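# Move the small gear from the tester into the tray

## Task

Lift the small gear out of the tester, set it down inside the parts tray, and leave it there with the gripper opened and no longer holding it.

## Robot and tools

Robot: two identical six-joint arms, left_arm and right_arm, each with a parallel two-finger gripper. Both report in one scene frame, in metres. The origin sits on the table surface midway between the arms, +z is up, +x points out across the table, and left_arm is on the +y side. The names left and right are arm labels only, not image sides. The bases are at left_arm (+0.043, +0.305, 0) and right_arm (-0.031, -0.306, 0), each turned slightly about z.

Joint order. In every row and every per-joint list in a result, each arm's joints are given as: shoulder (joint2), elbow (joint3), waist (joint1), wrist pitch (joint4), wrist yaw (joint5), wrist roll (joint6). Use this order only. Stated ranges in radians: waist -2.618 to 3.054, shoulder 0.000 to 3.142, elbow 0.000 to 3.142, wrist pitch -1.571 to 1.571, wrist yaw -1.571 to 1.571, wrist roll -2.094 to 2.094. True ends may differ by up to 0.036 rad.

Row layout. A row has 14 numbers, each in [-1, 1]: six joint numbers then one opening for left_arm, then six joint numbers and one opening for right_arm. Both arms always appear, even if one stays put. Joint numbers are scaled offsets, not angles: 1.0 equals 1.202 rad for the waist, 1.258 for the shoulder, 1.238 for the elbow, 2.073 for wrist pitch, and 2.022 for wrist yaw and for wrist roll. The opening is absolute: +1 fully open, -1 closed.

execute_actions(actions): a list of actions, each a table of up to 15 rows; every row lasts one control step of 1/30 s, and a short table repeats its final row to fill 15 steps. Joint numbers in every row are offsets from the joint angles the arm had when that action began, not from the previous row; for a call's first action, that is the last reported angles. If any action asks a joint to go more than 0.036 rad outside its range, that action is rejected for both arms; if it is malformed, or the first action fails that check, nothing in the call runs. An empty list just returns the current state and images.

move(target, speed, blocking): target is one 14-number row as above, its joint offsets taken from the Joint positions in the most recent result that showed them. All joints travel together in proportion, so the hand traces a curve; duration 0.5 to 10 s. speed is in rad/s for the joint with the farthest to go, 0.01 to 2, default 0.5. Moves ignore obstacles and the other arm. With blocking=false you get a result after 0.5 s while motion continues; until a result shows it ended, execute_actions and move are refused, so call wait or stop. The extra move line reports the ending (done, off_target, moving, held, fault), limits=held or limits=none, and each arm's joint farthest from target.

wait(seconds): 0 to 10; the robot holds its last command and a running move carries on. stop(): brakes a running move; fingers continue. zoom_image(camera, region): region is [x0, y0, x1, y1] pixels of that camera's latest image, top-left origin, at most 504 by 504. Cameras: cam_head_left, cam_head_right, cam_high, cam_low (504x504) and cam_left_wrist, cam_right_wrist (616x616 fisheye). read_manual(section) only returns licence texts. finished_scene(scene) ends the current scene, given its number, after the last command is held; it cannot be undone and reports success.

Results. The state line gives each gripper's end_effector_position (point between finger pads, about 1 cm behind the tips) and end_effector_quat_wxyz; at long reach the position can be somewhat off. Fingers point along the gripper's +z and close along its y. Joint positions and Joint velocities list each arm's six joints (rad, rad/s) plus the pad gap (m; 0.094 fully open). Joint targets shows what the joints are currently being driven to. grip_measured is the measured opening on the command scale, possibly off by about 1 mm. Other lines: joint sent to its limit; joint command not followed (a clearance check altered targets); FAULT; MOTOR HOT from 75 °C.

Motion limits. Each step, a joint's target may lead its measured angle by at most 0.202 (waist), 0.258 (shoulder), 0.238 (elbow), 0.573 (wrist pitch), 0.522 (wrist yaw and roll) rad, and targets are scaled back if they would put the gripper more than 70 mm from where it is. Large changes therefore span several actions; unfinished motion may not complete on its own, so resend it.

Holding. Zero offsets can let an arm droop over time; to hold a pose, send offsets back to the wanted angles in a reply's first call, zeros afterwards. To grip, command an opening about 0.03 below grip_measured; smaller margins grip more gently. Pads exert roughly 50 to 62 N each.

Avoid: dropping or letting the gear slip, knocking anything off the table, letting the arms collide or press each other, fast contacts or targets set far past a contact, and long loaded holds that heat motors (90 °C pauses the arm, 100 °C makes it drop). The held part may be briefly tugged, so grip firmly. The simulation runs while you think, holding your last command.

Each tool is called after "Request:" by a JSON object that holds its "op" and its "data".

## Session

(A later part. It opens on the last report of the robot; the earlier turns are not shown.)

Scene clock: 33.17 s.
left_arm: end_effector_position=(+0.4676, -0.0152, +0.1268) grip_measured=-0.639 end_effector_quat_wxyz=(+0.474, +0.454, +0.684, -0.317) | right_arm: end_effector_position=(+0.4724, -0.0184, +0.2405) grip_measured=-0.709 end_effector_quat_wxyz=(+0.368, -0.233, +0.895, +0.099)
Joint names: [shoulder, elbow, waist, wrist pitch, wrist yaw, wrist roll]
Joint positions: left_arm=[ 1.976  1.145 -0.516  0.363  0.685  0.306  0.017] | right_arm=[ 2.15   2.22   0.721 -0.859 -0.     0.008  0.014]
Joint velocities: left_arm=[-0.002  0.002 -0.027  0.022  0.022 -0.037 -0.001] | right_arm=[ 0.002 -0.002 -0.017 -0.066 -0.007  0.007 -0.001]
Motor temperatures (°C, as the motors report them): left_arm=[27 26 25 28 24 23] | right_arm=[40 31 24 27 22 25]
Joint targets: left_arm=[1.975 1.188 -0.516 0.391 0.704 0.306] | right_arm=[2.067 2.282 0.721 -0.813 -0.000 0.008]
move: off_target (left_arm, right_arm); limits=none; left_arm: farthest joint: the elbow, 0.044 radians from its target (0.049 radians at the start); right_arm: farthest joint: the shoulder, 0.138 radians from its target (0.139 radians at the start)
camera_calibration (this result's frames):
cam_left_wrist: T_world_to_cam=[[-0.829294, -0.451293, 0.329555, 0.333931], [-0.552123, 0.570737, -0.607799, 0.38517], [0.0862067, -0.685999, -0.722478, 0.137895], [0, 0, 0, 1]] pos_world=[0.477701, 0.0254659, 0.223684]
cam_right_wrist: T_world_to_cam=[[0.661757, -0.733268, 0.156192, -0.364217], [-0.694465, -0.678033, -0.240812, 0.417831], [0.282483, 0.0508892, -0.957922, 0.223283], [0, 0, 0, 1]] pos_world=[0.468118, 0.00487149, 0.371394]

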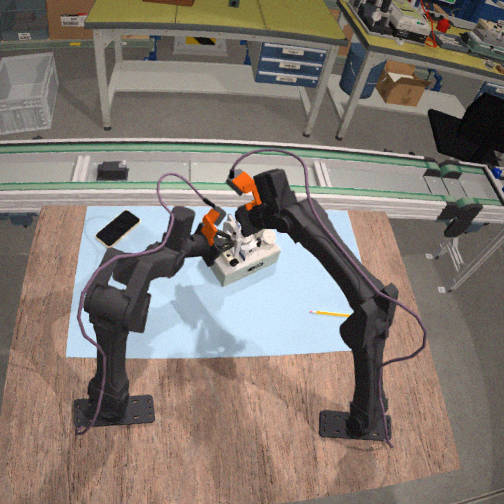

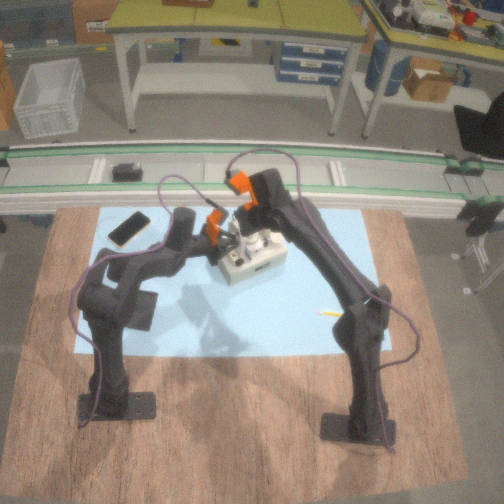

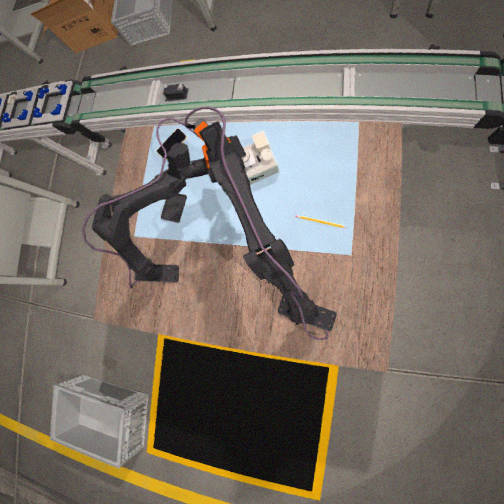

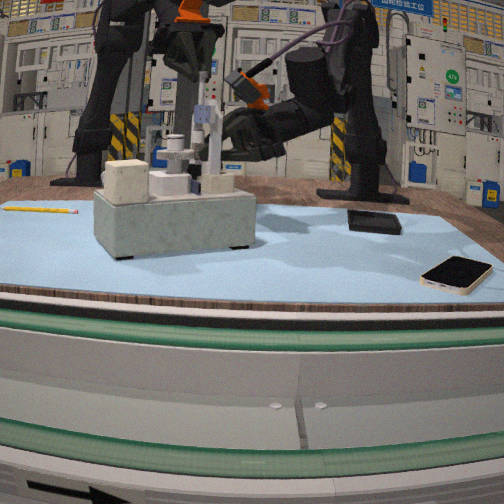

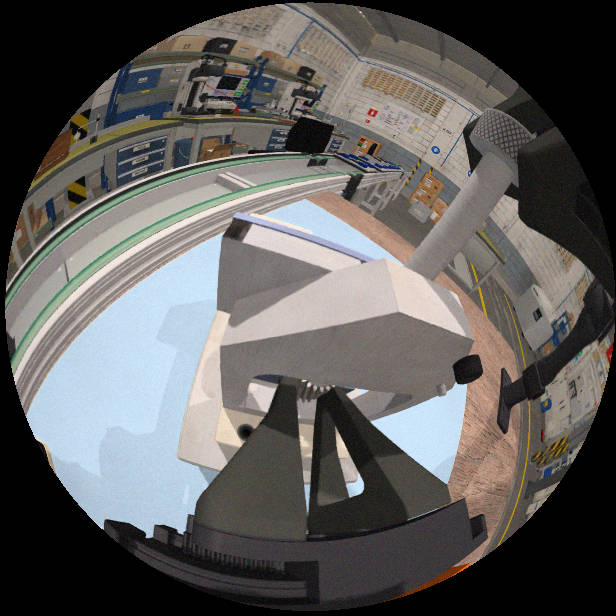

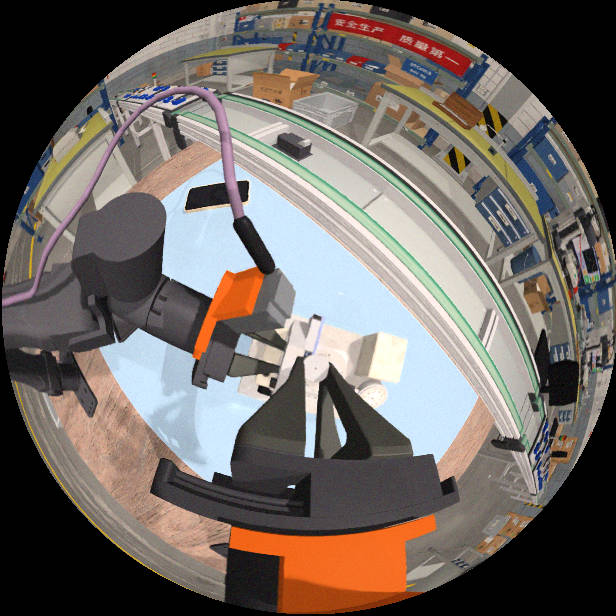

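Request:
{"op": "execute_actions", "data": {"actions": [[[0,0.035,0,0.013,0.01,0,-0.72,-0.11,0.08,0,0.03,0,0,-0.8],[0,0.035,0,0.013,0.01,0,-0.72,-0.13,0.1,0,0.03,0,0,-0.8],[0,0.035,0,0.013,0.01,0,-0.72,-0.14,0.11,0,0.03,0,0,-0.8],[0,0.035,0,0.013,0.01,0,-0.72,-0.15,0.12,0,0.03,0,0,-0.8],[0,0.035,0,0.013,0.01,0,-0.72,-0.16,0.13,0,0.03,0,0,-0.8],[0,0.035,0,0.013,0.01,0,-0.72,-0.17,0.14,0,0.03,0,0,-0.8]]]}}

Request:
{"op": "wait", "data": {"seconds": 1}}

Request:
{"op": "zoom_image", "data": {"camera": "cam_low", "region": [130, 40, 310, 220]}}

Scene clock: 33.90 s.
left_arm: end_effector_position=(+0.4676, -0.0152, +0.1267) grip_measured=-0.639 end_effector_quat_wxyz=(+0.474, +0.454, +0.684, -0.317) | right_arm: end_effector_position=(+0.4722, -0.0185, +0.2403) grip_measured=-0.709 end_effector_quat_wxyz=(+0.368, -0.233, +0.895, +0.099)
Joint names: [shoulder, elbow, waist, wrist pitch, wrist yaw, wrist roll]
Joint positions: left_arm=[ 1.976  1.145 -0.516  0.363  0.685  0.306  0.017] | right_arm=[ 2.15   2.22   0.721 -0.86  -0.     0.008  0.014]
Joint velocities: left_arm=[-0.007 -0.007  0.002  0.037  0.037 -0.037 -0.001] | right_arm=[-0.007  0.007 -0.007  0.022  0.051  0.037  0.001]
Motor temperatures (°C, as the motors report them): left_arm=[27 26 25 28 24 23] | right_arm=[40 31 24 27 22 25]
Joint targets: left_arm=[1.976 1.188 -0.516 0.390 0.705 0.306] | right_arm=[2.067 2.287 0.721 -0.835 -0.000 0.008]
camera_calibration (this result's frames):
cam_left_wrist: T_world_to_cam=[[-0.82918, -0.451346, 0.329769, 0.333853], [-0.552334, 0.570834, -0.607516, 0.385164], [0.0859567, -0.685883, -0.722618, 0.137993], [0, 0, 0, 1]] pos_world=[0.477702, 0.0254654, 0.223616]
cam_right_wrist: T_world_to_cam=[[0.661912, -0.73318, 0.155948, -0.364156], [-0.694704, -0.678169, -0.239737, 0.417445], [0.281529, 0.0503478, -0.958231, 0.223661], [0, 0, 0, 1]] pos_world=[0.468073, 0.00484572, 0.371185]

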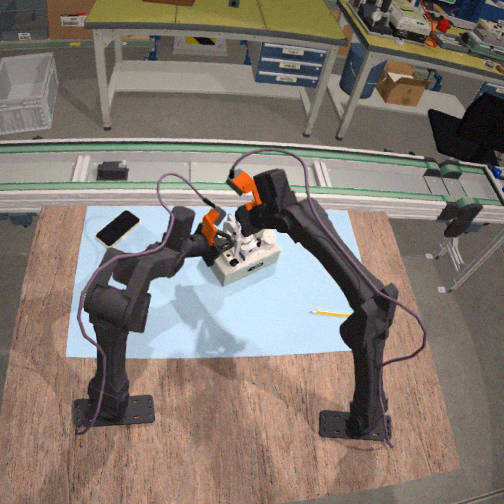

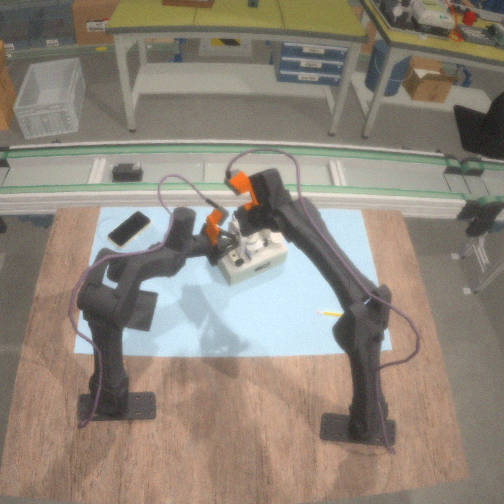

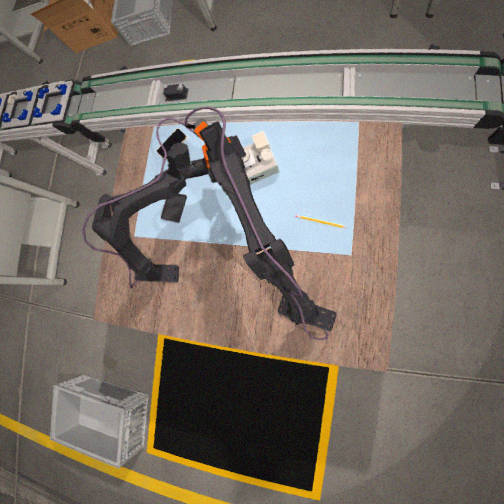

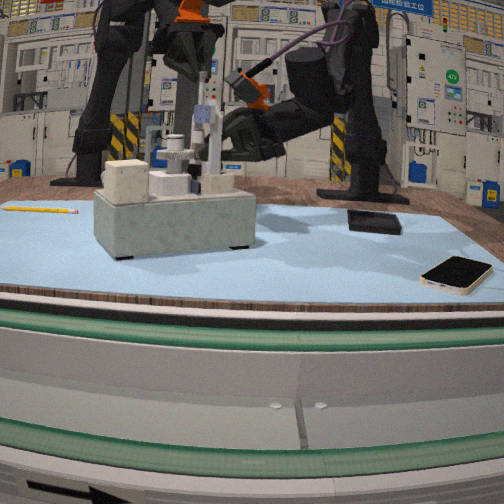

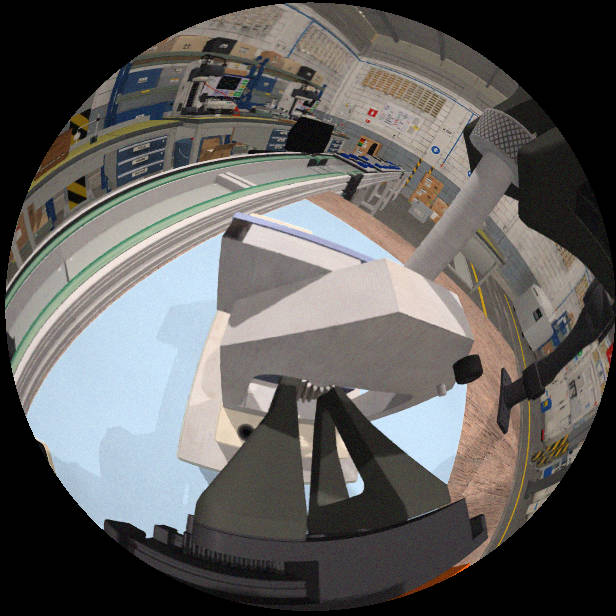

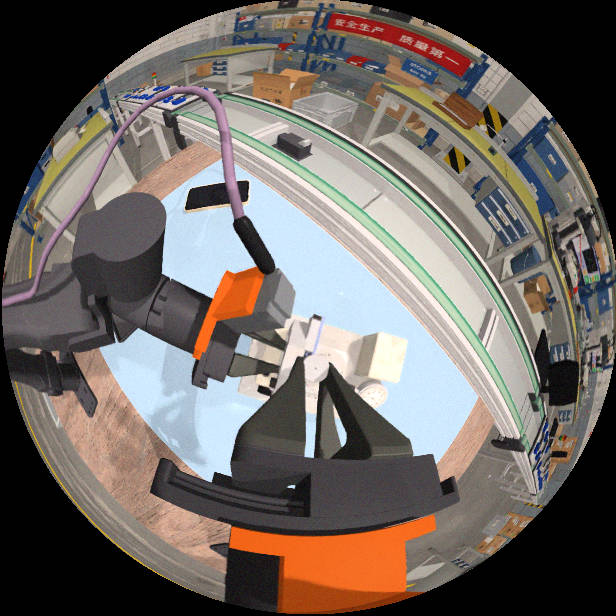

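Scene clock: 34.90 s.
left_arm: end_effector_position=(+0.4676, -0.0152, +0.1267) grip_measured=-0.639 end_effector_quat_wxyz=(+0.474, +0.454, +0.684, -0.317) | right_arm: end_effector_position=(+0.4722, -0.0185, +0.2403) grip_measured=-0.709 end_effector_quat_wxyz=(+0.368, -0.233, +0.895, +0.099)
Joint names: [shoulder, elbow, waist, wrist pitch, wrist yaw, wrist roll]
Joint positions: left_arm=[ 1.976  1.145 -0.516  0.363  0.685  0.306  0.017] | right_arm=[ 2.15   2.22   0.721 -0.86  -0.     0.008  0.014]
Joint velocities: left_arm=[-0.017 -0.007 -0.007  0.007  0.007 -0.022  0.   ] | right_arm=[-0.007 -0.007 -0.012  0.022 -0.051 -0.037 -0.   ]
Motor temperatures (°C, as the motors report them): left_arm=[27 26 25 28 24 23] | right_arm=[41 31 24 27 22 25]
Joint targets: left_arm=[1.976 1.188 -0.516 0.390 0.705 0.306] | right_arm=[2.067 2.287 0.721 -0.835 -0.000 0.008]
wait: 1.00 s; at rest by 0.17 s
camera_calibration (this result's frames):
cam_left_wrist: T_world_to_cam=[[-0.82918, -0.451346, 0.329769, 0.333853], [-0.552334, 0.570834, -0.607516, 0.385164], [0.0859567, -0.685883, -0.722618, 0.137993], [0, 0, 0, 1]] pos_world=[0.477702, 0.0254654, 0.223616]
cam_right_wrist: T_world_to_cam=[[0.661912, -0.73318, 0.155948, -0.364156], [-0.694704, -0.678169, -0.239737, 0.417445], [0.281529, 0.0503478, -0.958231, 0.223661], [0, 0, 0, 1]] pos_world=[0.468073, 0.00484572, 0.371185]

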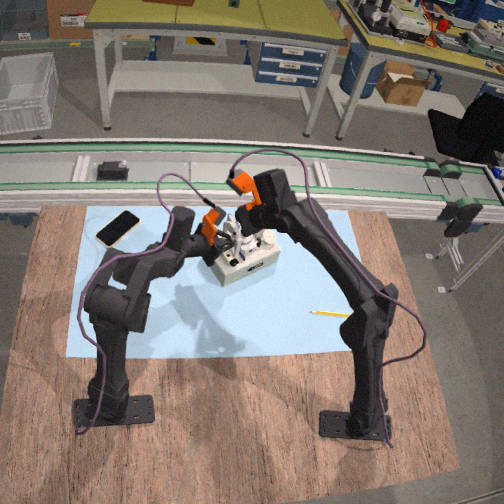

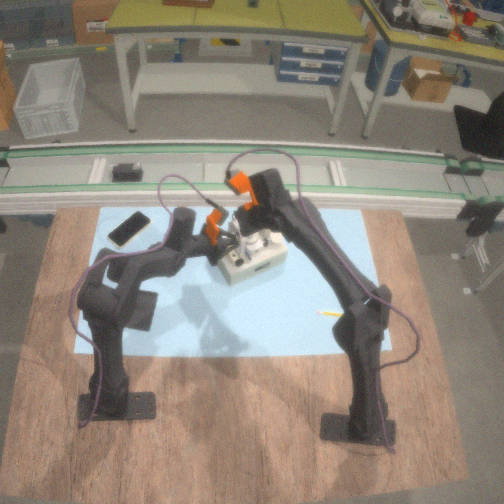

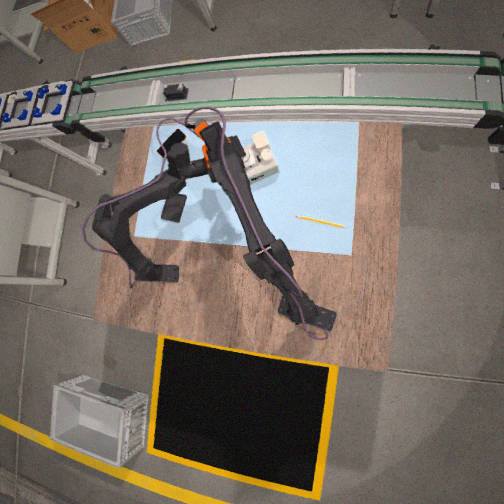

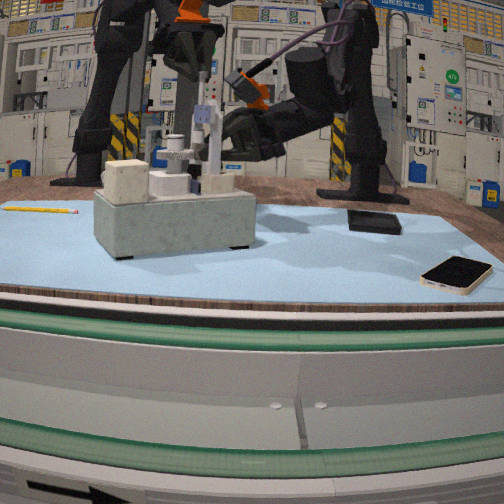

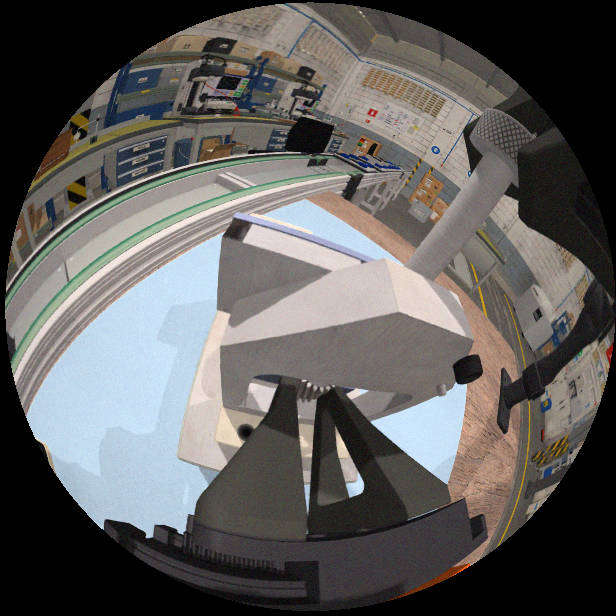

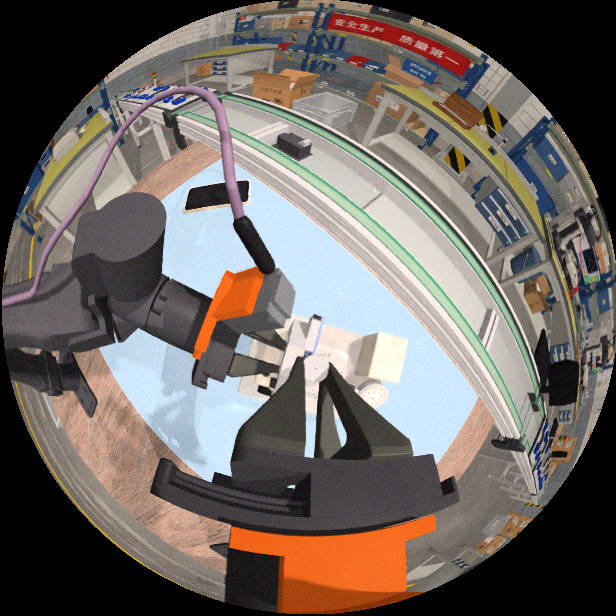

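Region (130, 40, 310, 220) of cam_low's 504x504 image, scaled by 2.800, with more detail than that image has.

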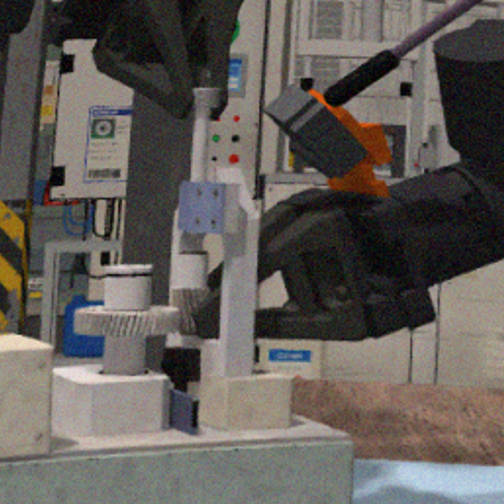

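Request:
{"op": "execute_actions", "data": {"actions": [[[-0.015,-0.01,0.008,0,0,0,-0.72,-0.06,0.05,0,0.0,0,0,-0.8],[-0.03,-0.025,0.015,0,0.005,0,-0.72,-0.06,0.05,0,0,0,0,-0.8],[-0.045,-0.04,0.022,0,0.01,0,-0.72,-0.06,0.05,0,0,0,0,-0.8],[-0.06,-0.05,0.028,0,0.015,0,-0.72,-0.06,0.05,0,0,0,0,-0.8]],[[0,0,0.005,0,0,0,-0.72,-0.06,0.05,0,0,0,0,-0.8]]]}}

Request:
{"op": "zoom_image", "data": {"camera": "cam_low", "region": [130, 40, 310, 220]}}

Scene clock: 36.23 s.
left_arm: end_effector_position=(+0.4616, +0.0012, +0.1286) grip_measured=-0.639 end_effector_quat_wxyz=(+0.474, +0.446, +0.690, -0.316) | right_arm: end_effector_position=(+0.4721, -0.0186, +0.2401) grip_measured=-0.709 end_effector_quat_wxyz=(+0.367, -0.233, +0.895, +0.099)
Joint names: [shoulder, elbow, waist, wrist pitch, wrist yaw, wrist roll]
Joint positions: left_arm=[ 1.927  1.087 -0.489  0.365  0.697  0.306  0.017] | right_arm=[ 2.15   2.22   0.721 -0.861 -0.     0.008  0.014]
Joint velocities: left_arm=[ 0.002 -0.007  0.017 -0.007 -0.037 -0.022 -0.001] | right_arm=[ 0.007 -0.007  0.002 -0.007 -0.007  0.066  0.001]
Motor temperatures (°C, as the motors report them): left_arm=[27 26 25 28 24 23] | right_arm=[41 32 24 27 22 25]
Joint targets: left_arm=[1.927 1.087 -0.483 0.365 0.697 0.306] | right_arm=[2.074 2.282 0.721 -0.861 -0.000 0.008]
camera_calibration (this result's frames):
cam_left_wrist: T_world_to_cam=[[-0.818247, -0.464749, 0.338351, 0.329446], [-0.567667, 0.560362, -0.603116, 0.380208], [0.0906987, -0.685568, -0.722337, 0.148876], [0, 0, 0, 1]] pos_world=[0.471897, 0.0421207, 0.22538]
cam_right_wrist: T_world_to_cam=[[0.662067, -0.733092, 0.155703, -0.364094], [-0.694942, -0.678304, -0.238663, 0.417059], [0.280576, 0.0498063, -0.958539, 0.224037], [0, 0, 0, 1]] pos_world=[0.468027, 0.00481983, 0.370976]

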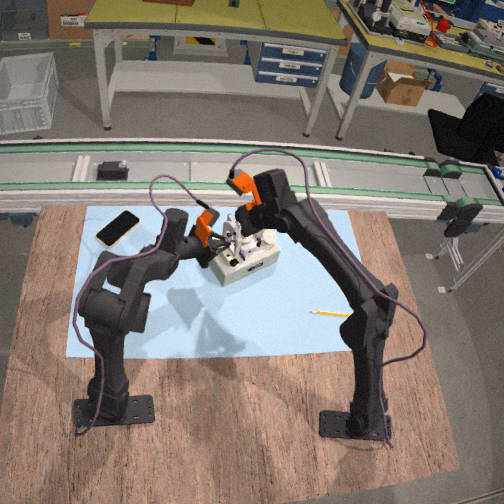

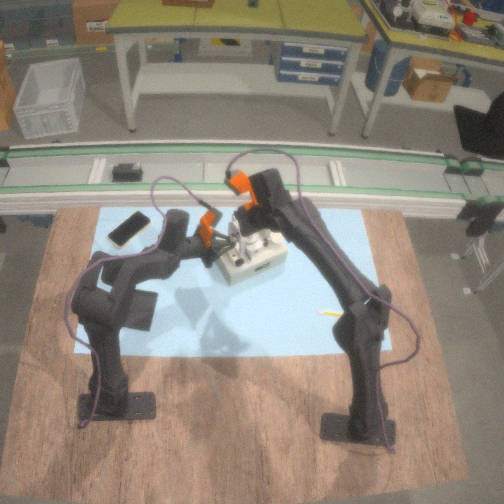

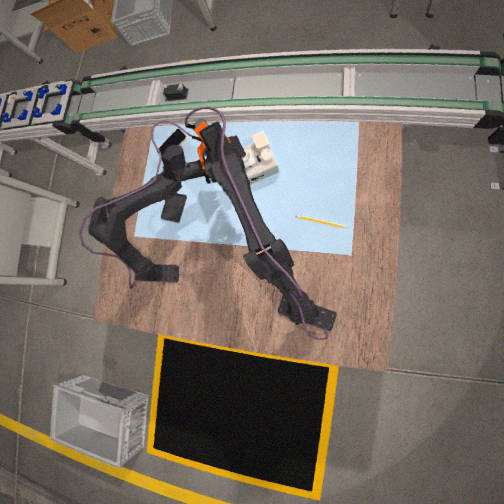

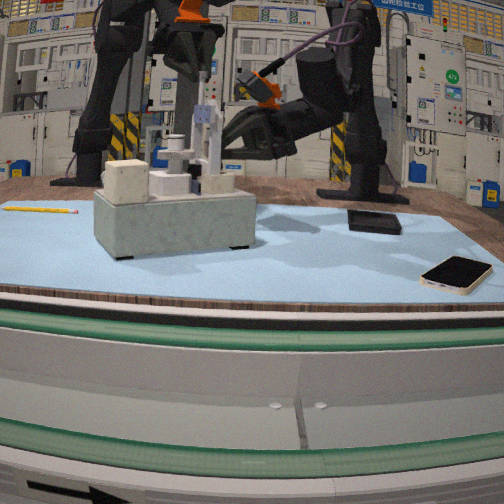

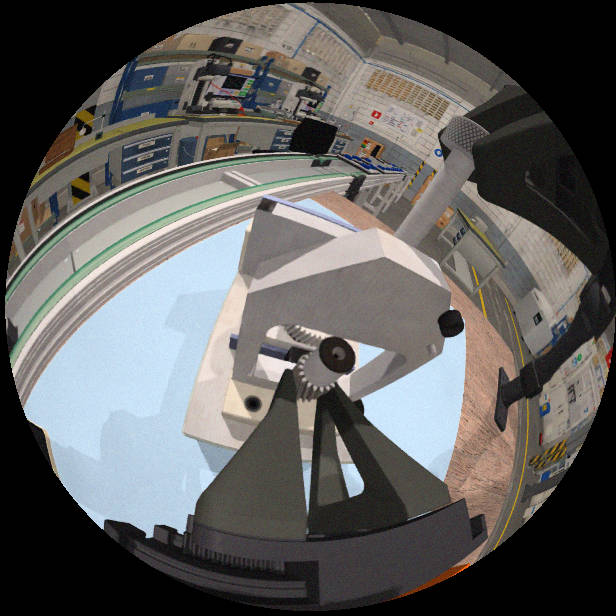

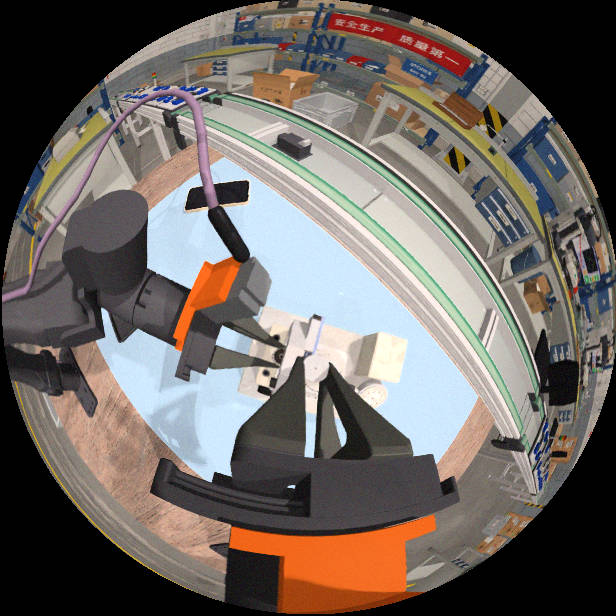

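Region (130, 40, 310, 220) of cam_low's 504x504 image, scaled by 2.800, with more detail than that image has.

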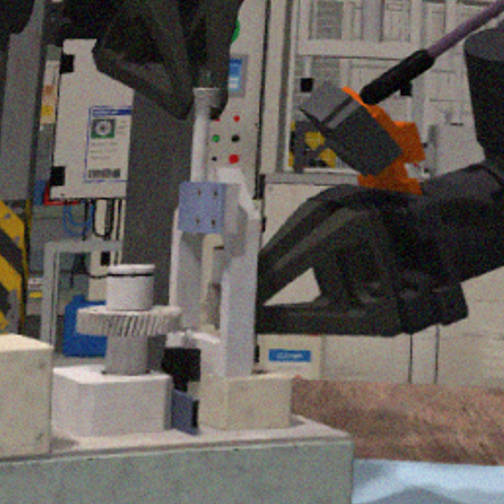

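Request:
{"op": "move", "data": {"target": [-0.13,-0.04,0.11,-0.07,0.07,0.06,-0.72,0.01,-0.02,0,0,0,0,-0.8], "speed": 0.3}}

Request:
{"op": "move", "data": {"target": [-0.45,-0.3,0.03,-0.2,-0.3,-0.2,-0.72,0,0,0,0,0,0,0.3], "speed": 0.7}}

Scene clock: 37.77 s.
left_arm: end_effector_position=(+0.4540, +0.0521, +0.1584) grip_measured=-0.639 end_effector_quat_wxyz=(+0.481, +0.458, +0.678, -0.313) | right_arm: end_effector_position=(+0.4727, -0.0183, +0.2236) grip_measured=-0.709 end_effector_quat_wxyz=(+0.352, -0.234, +0.901, +0.095)
Joint names: [shoulder, elbow, waist, wrist pitch, wrist yaw, wrist roll]
Joint positions: left_arm=[ 1.79   1.045 -0.363  0.223  0.819  0.416  0.017] | right_arm=[ 2.169  2.208  0.721 -0.863 -0.     0.008  0.014]
Joint velocities: left_arm=[ 0.002 -0.022 -0.007 -0.007  0.081  0.007  0.   ] | right_arm=[ 0.002  0.007 -0.007  0.022  0.066  0.007 -0.   ]
Motor temperatures (°C, as the motors report them): left_arm=[28 26 25 28 24 23] | right_arm=[41 31 24 27 22 25]
Joint targets: left_arm=[1.764 1.037 -0.357 0.219 0.838 0.427] | right_arm=[2.162 2.196 0.721 -0.861 -0.000 0.008]
move: off_target (left_arm); limits=none; left_arm: farthest joint: the shoulder, 0.026 radians from its target (0.164 radians at the start); right_arm: farthest joint: the elbow, 0.013 radians from its target (0.025 radians at the start)
camera_calibration (this result's frames):
cam_left_wrist: T_world_to_cam=[[-0.837441, -0.449276, 0.311196, 0.349037], [-0.537202, 0.571937, -0.619922, 0.353552], [0.100532, -0.686323, -0.720315, 0.201197], [0, 0, 0, 1]] pos_world=[0.462001, 0.0926907, 0.255481]
cam_right_wrist: T_world_to_cam=[[0.666507, -0.730571, 0.14844, -0.36211], [-0.701448, -0.681997, -0.207004, 0.409698], [0.252467, 0.0338473, -0.967013, 0.223019], [0, 0, 0, 1]] pos_world=[0.472426, 0.007317, 0.354223]

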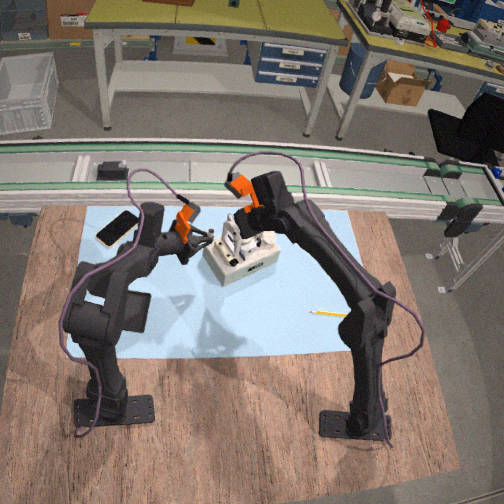

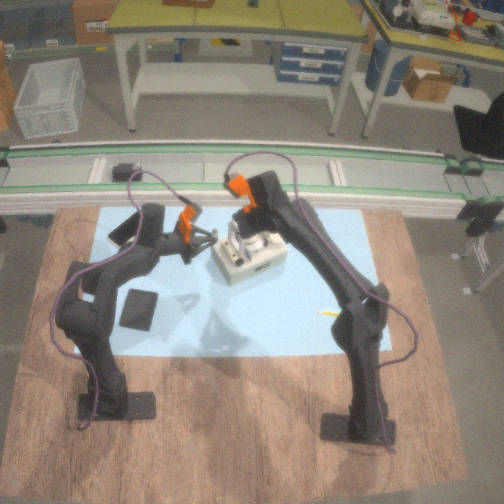

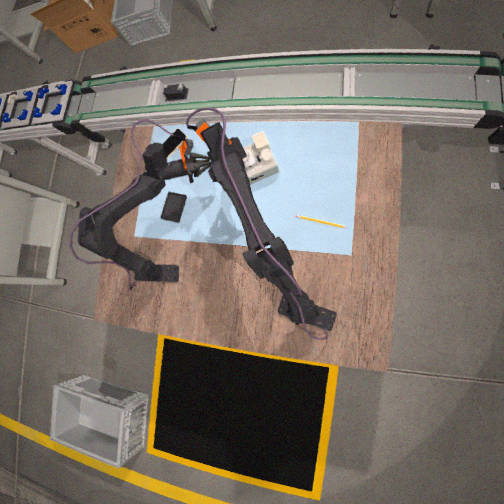

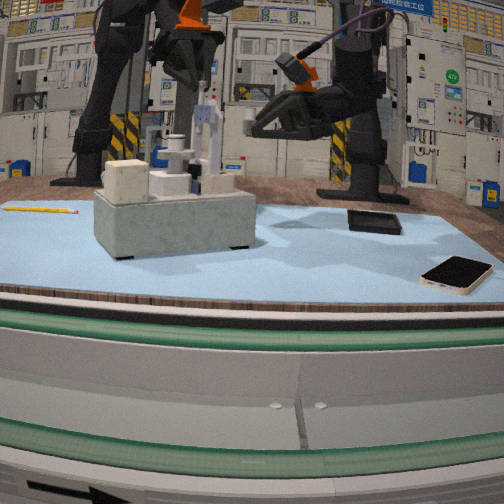

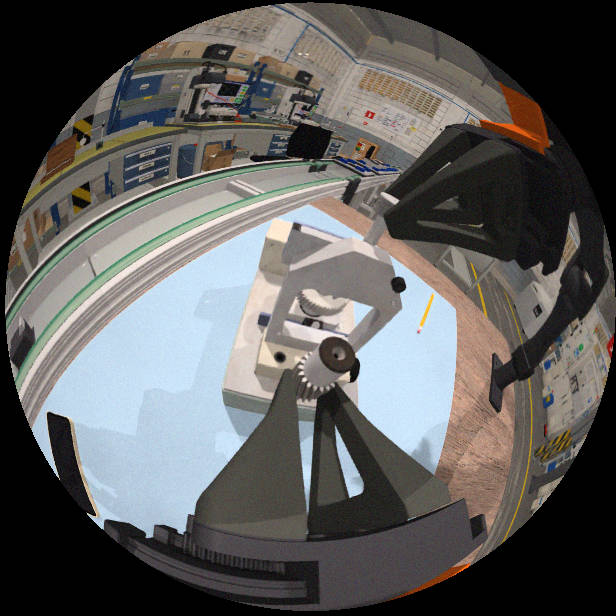

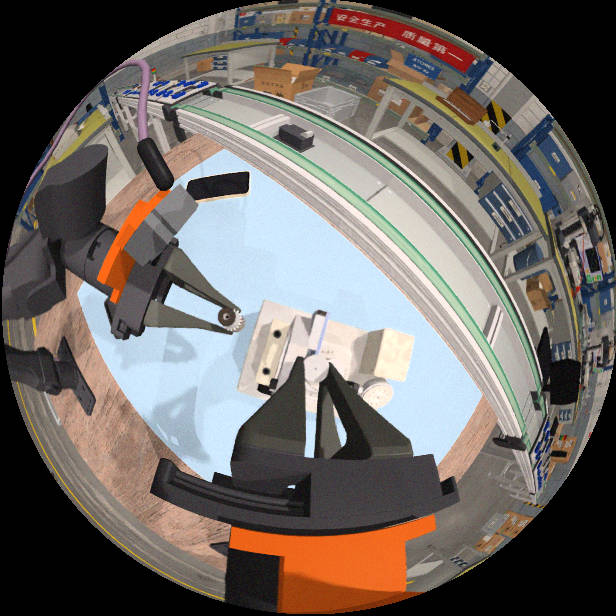

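Scene clock: 39.47 s.
left_arm: end_effector_position=(+0.3734, +0.1803, +0.1166) grip_measured=-0.639 end_effector_quat_wxyz=(+0.375, +0.167, +0.900, -0.145) | right_arm: end_effector_position=(+0.4725, -0.0184, +0.2235) grip_measured=+0.297 end_effector_quat_wxyz=(+0.352, -0.234, +0.901, +0.095)
Joint names: [shoulder, elbow, waist, wrist pitch, wrist yaw, wrist roll]
Joint positions: left_arm=[ 1.249  0.674 -0.337 -0.191  0.217  0.02   0.017] | right_arm=[ 2.169  2.208  0.721 -0.863 -0.     0.008  0.061]
Joint velocities: left_arm=[-0.017 -0.012 -0.007  0.022 -0.037  0.007 -0.   ] | right_arm=[-0.007  0.002  0.002  0.007 -0.037  0.007 -0.001]
Motor temperatures (°C, as the motors report them): left_arm=[28 26 25 28 24 23] | right_arm=[40 31 24 27 22 25]
Joint targets: left_arm=[1.224 0.673 -0.327 -0.192 0.212 0.012] | right_arm=[2.169 2.208 0.721 -0.863 -0.000 0.008]
move: off_target (left_arm); limits=none; left_arm: farthest joint: the shoulder, 0.025 radians from its target (0.566 radians at the start); right_arm: farthest joint: the waist, 0.000 radians from its target (0.000 radians at the start)
camera_calibration (this result's frames):
cam_left_wrist: T_world_to_cam=[[-0.174942, -0.904502, 0.388935, 0.177802], [-0.968143, 0.0861546, -0.235108, 0.414693], [0.179147, -0.417675, -0.89076, 0.209312], [0, 0, 0, 1]] pos_world=[0.39509, 0.212519, 0.214791]
cam_right_wrist: T_world_to_cam=[[0.666606, -0.730515, 0.148272, -0.362069], [-0.701585, -0.682075, -0.206282, 0.409441], [0.251825, 0.033483, -0.967193, 0.223265], [0, 0, 0, 1]] pos_world=[0.472391, 0.00729737, 0.354085]

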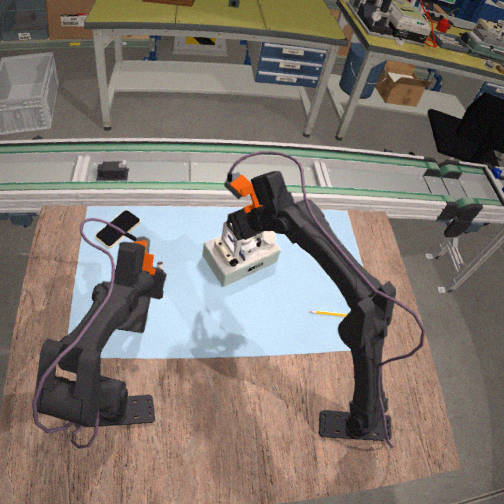

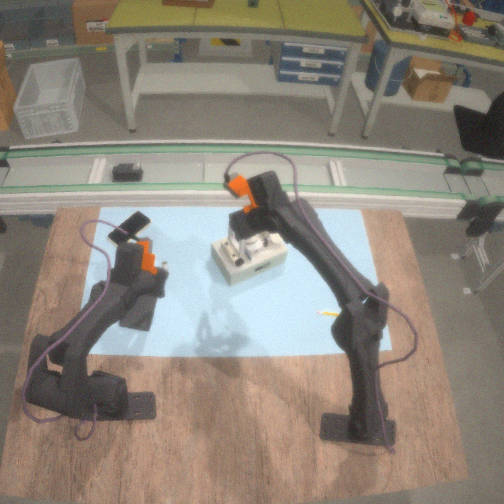

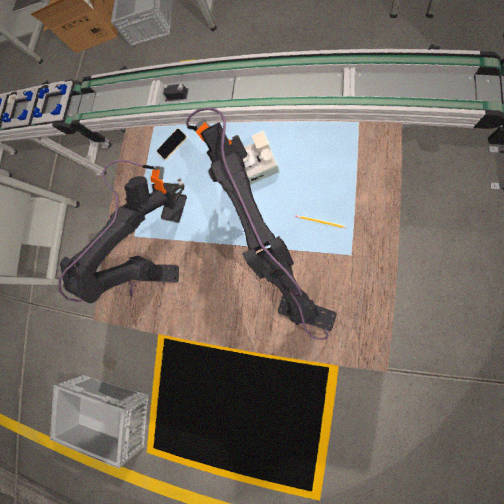

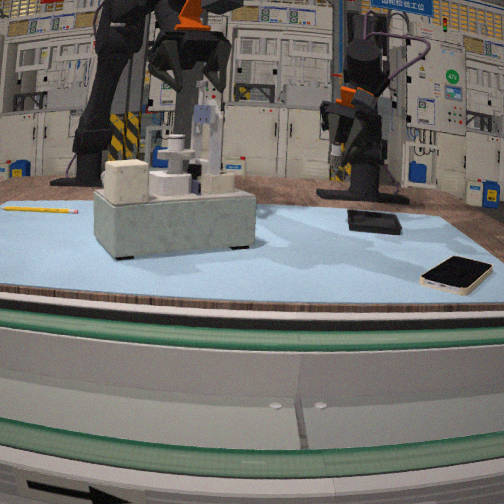

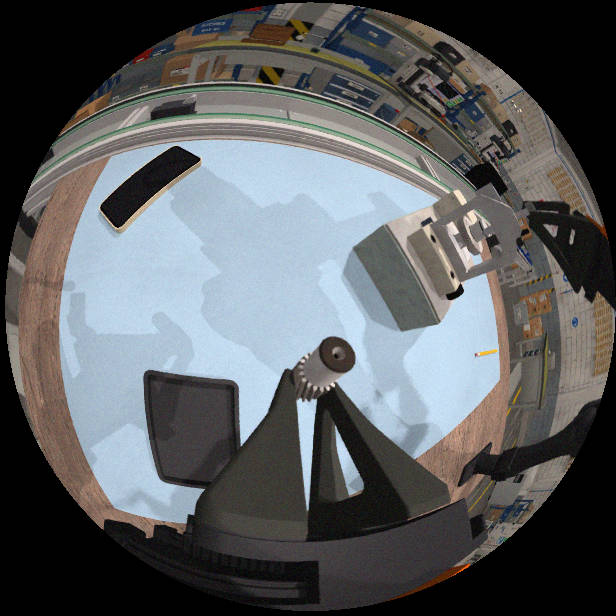

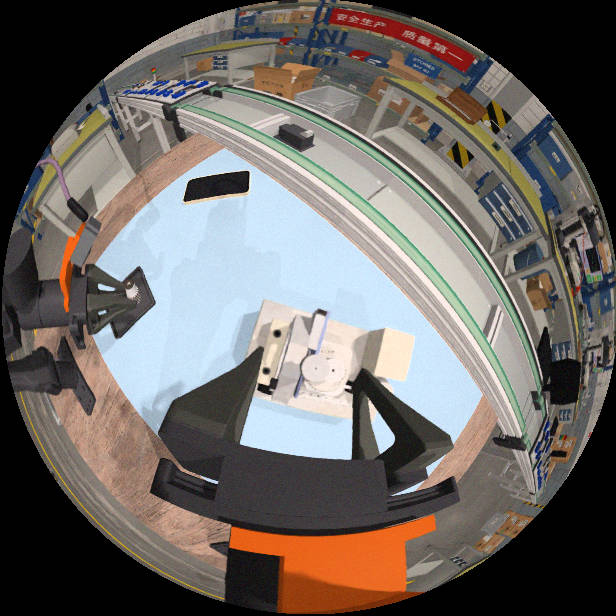

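Request:
{"op": "move", "data": {"target": [-0.125,-0.157,0.045,-0.086,-0.107,-0.01,-0.72,0,0,0,0,0,0,0.3], "speed": 0.4}}

Scene clock: 40.83 s.
left_arm: end_effector_position=(+0.3072, +0.2474, +0.0479) grip_measured=-0.639 end_effector_quat_wxyz=(+0.277, +0.106, +0.954, -0.033) | right_arm: end_effector_position=(+0.4725, -0.0184, +0.2235) grip_measured=+0.297 end_effector_quat_wxyz=(+0.352, -0.234, +0.901, +0.095)
Joint names: [shoulder, elbow, waist, wrist pitch, wrist yaw, wrist roll]
Joint positions: left_arm=[ 1.119  0.478 -0.293 -0.365  0.011  0.007  0.017] | right_arm=[ 2.169  2.208  0.721 -0.863 -0.     0.008  0.061]
Joint velocities: left_arm=[ 0.007  0.007 -0.012 -0.007  0.007 -0.022 -0.   ] | right_arm=[-0.012 -0.002 -0.007 -0.037 -0.007 -0.037 -0.001]
Motor temperatures (°C, as the motors report them): left_arm=[27 26 25 28 24 23] | right_arm=[40 31 24 27 22 25]
Joint targets: left_arm=[1.092 0.480 -0.283 -0.369 0.001 -0.001] | right_arm=[2.169 2.208 0.721 -0.863 -0.000 0.008]
move: off_target (left_arm); limits=none; left_arm: farthest joint: the shoulder, 0.027 radians from its target (0.158 radians at the start); right_arm: farthest joint: the waist, 0.000 radians from its target (0.000 radians at the start)
camera_calibration (this result's frames):
cam_left_wrist: T_world_to_cam=[[0.0588924, -0.976587, 0.206906, 0.208332], [-0.997017, -0.0678996, -0.0366988, 0.366142], [0.0498884, -0.204127, -0.977672, 0.179032], [0, 0, 0, 1]] pos_world=[0.343849, 0.264861, 0.145367]
cam_right_wrist: T_world_to_cam=[[0.666606, -0.730515, 0.148272, -0.362069], [-0.701585, -0.682075, -0.206282, 0.409441], [0.251825, 0.033483, -0.967193, 0.223265], [0, 0, 0, 1]] pos_world=[0.472391, 0.00729737, 0.354085]

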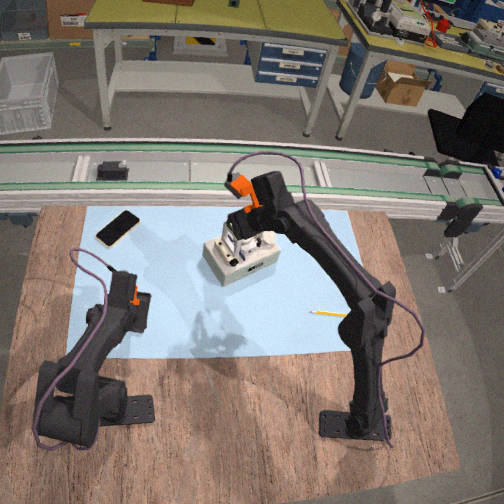

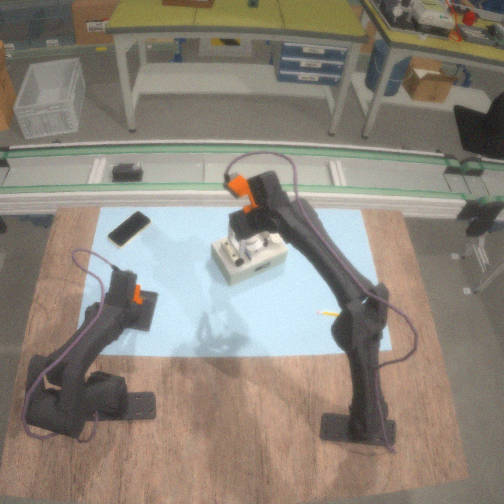

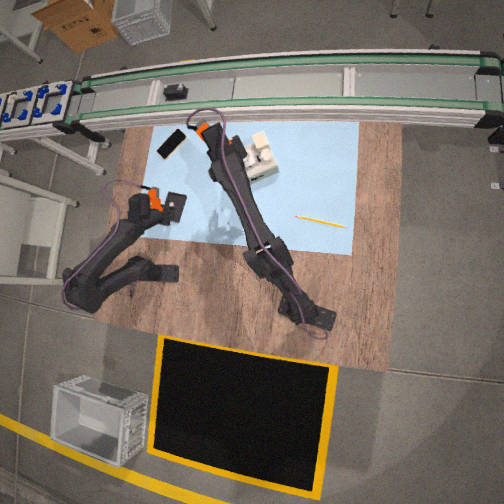

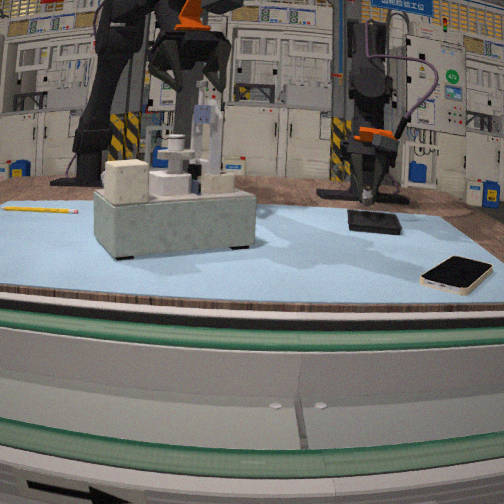

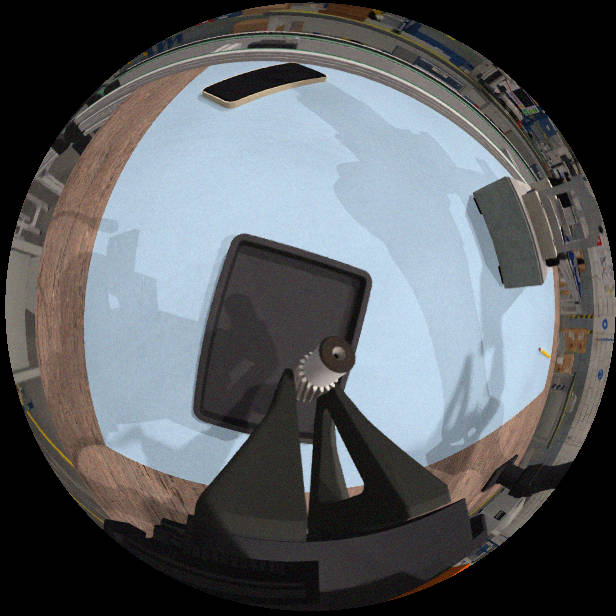

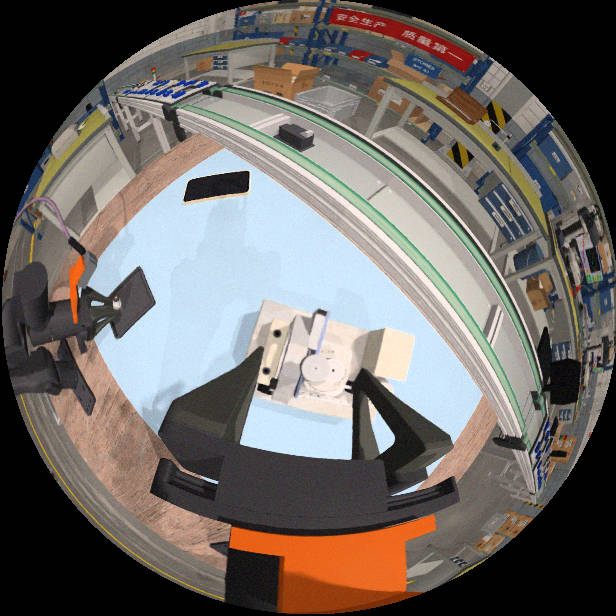

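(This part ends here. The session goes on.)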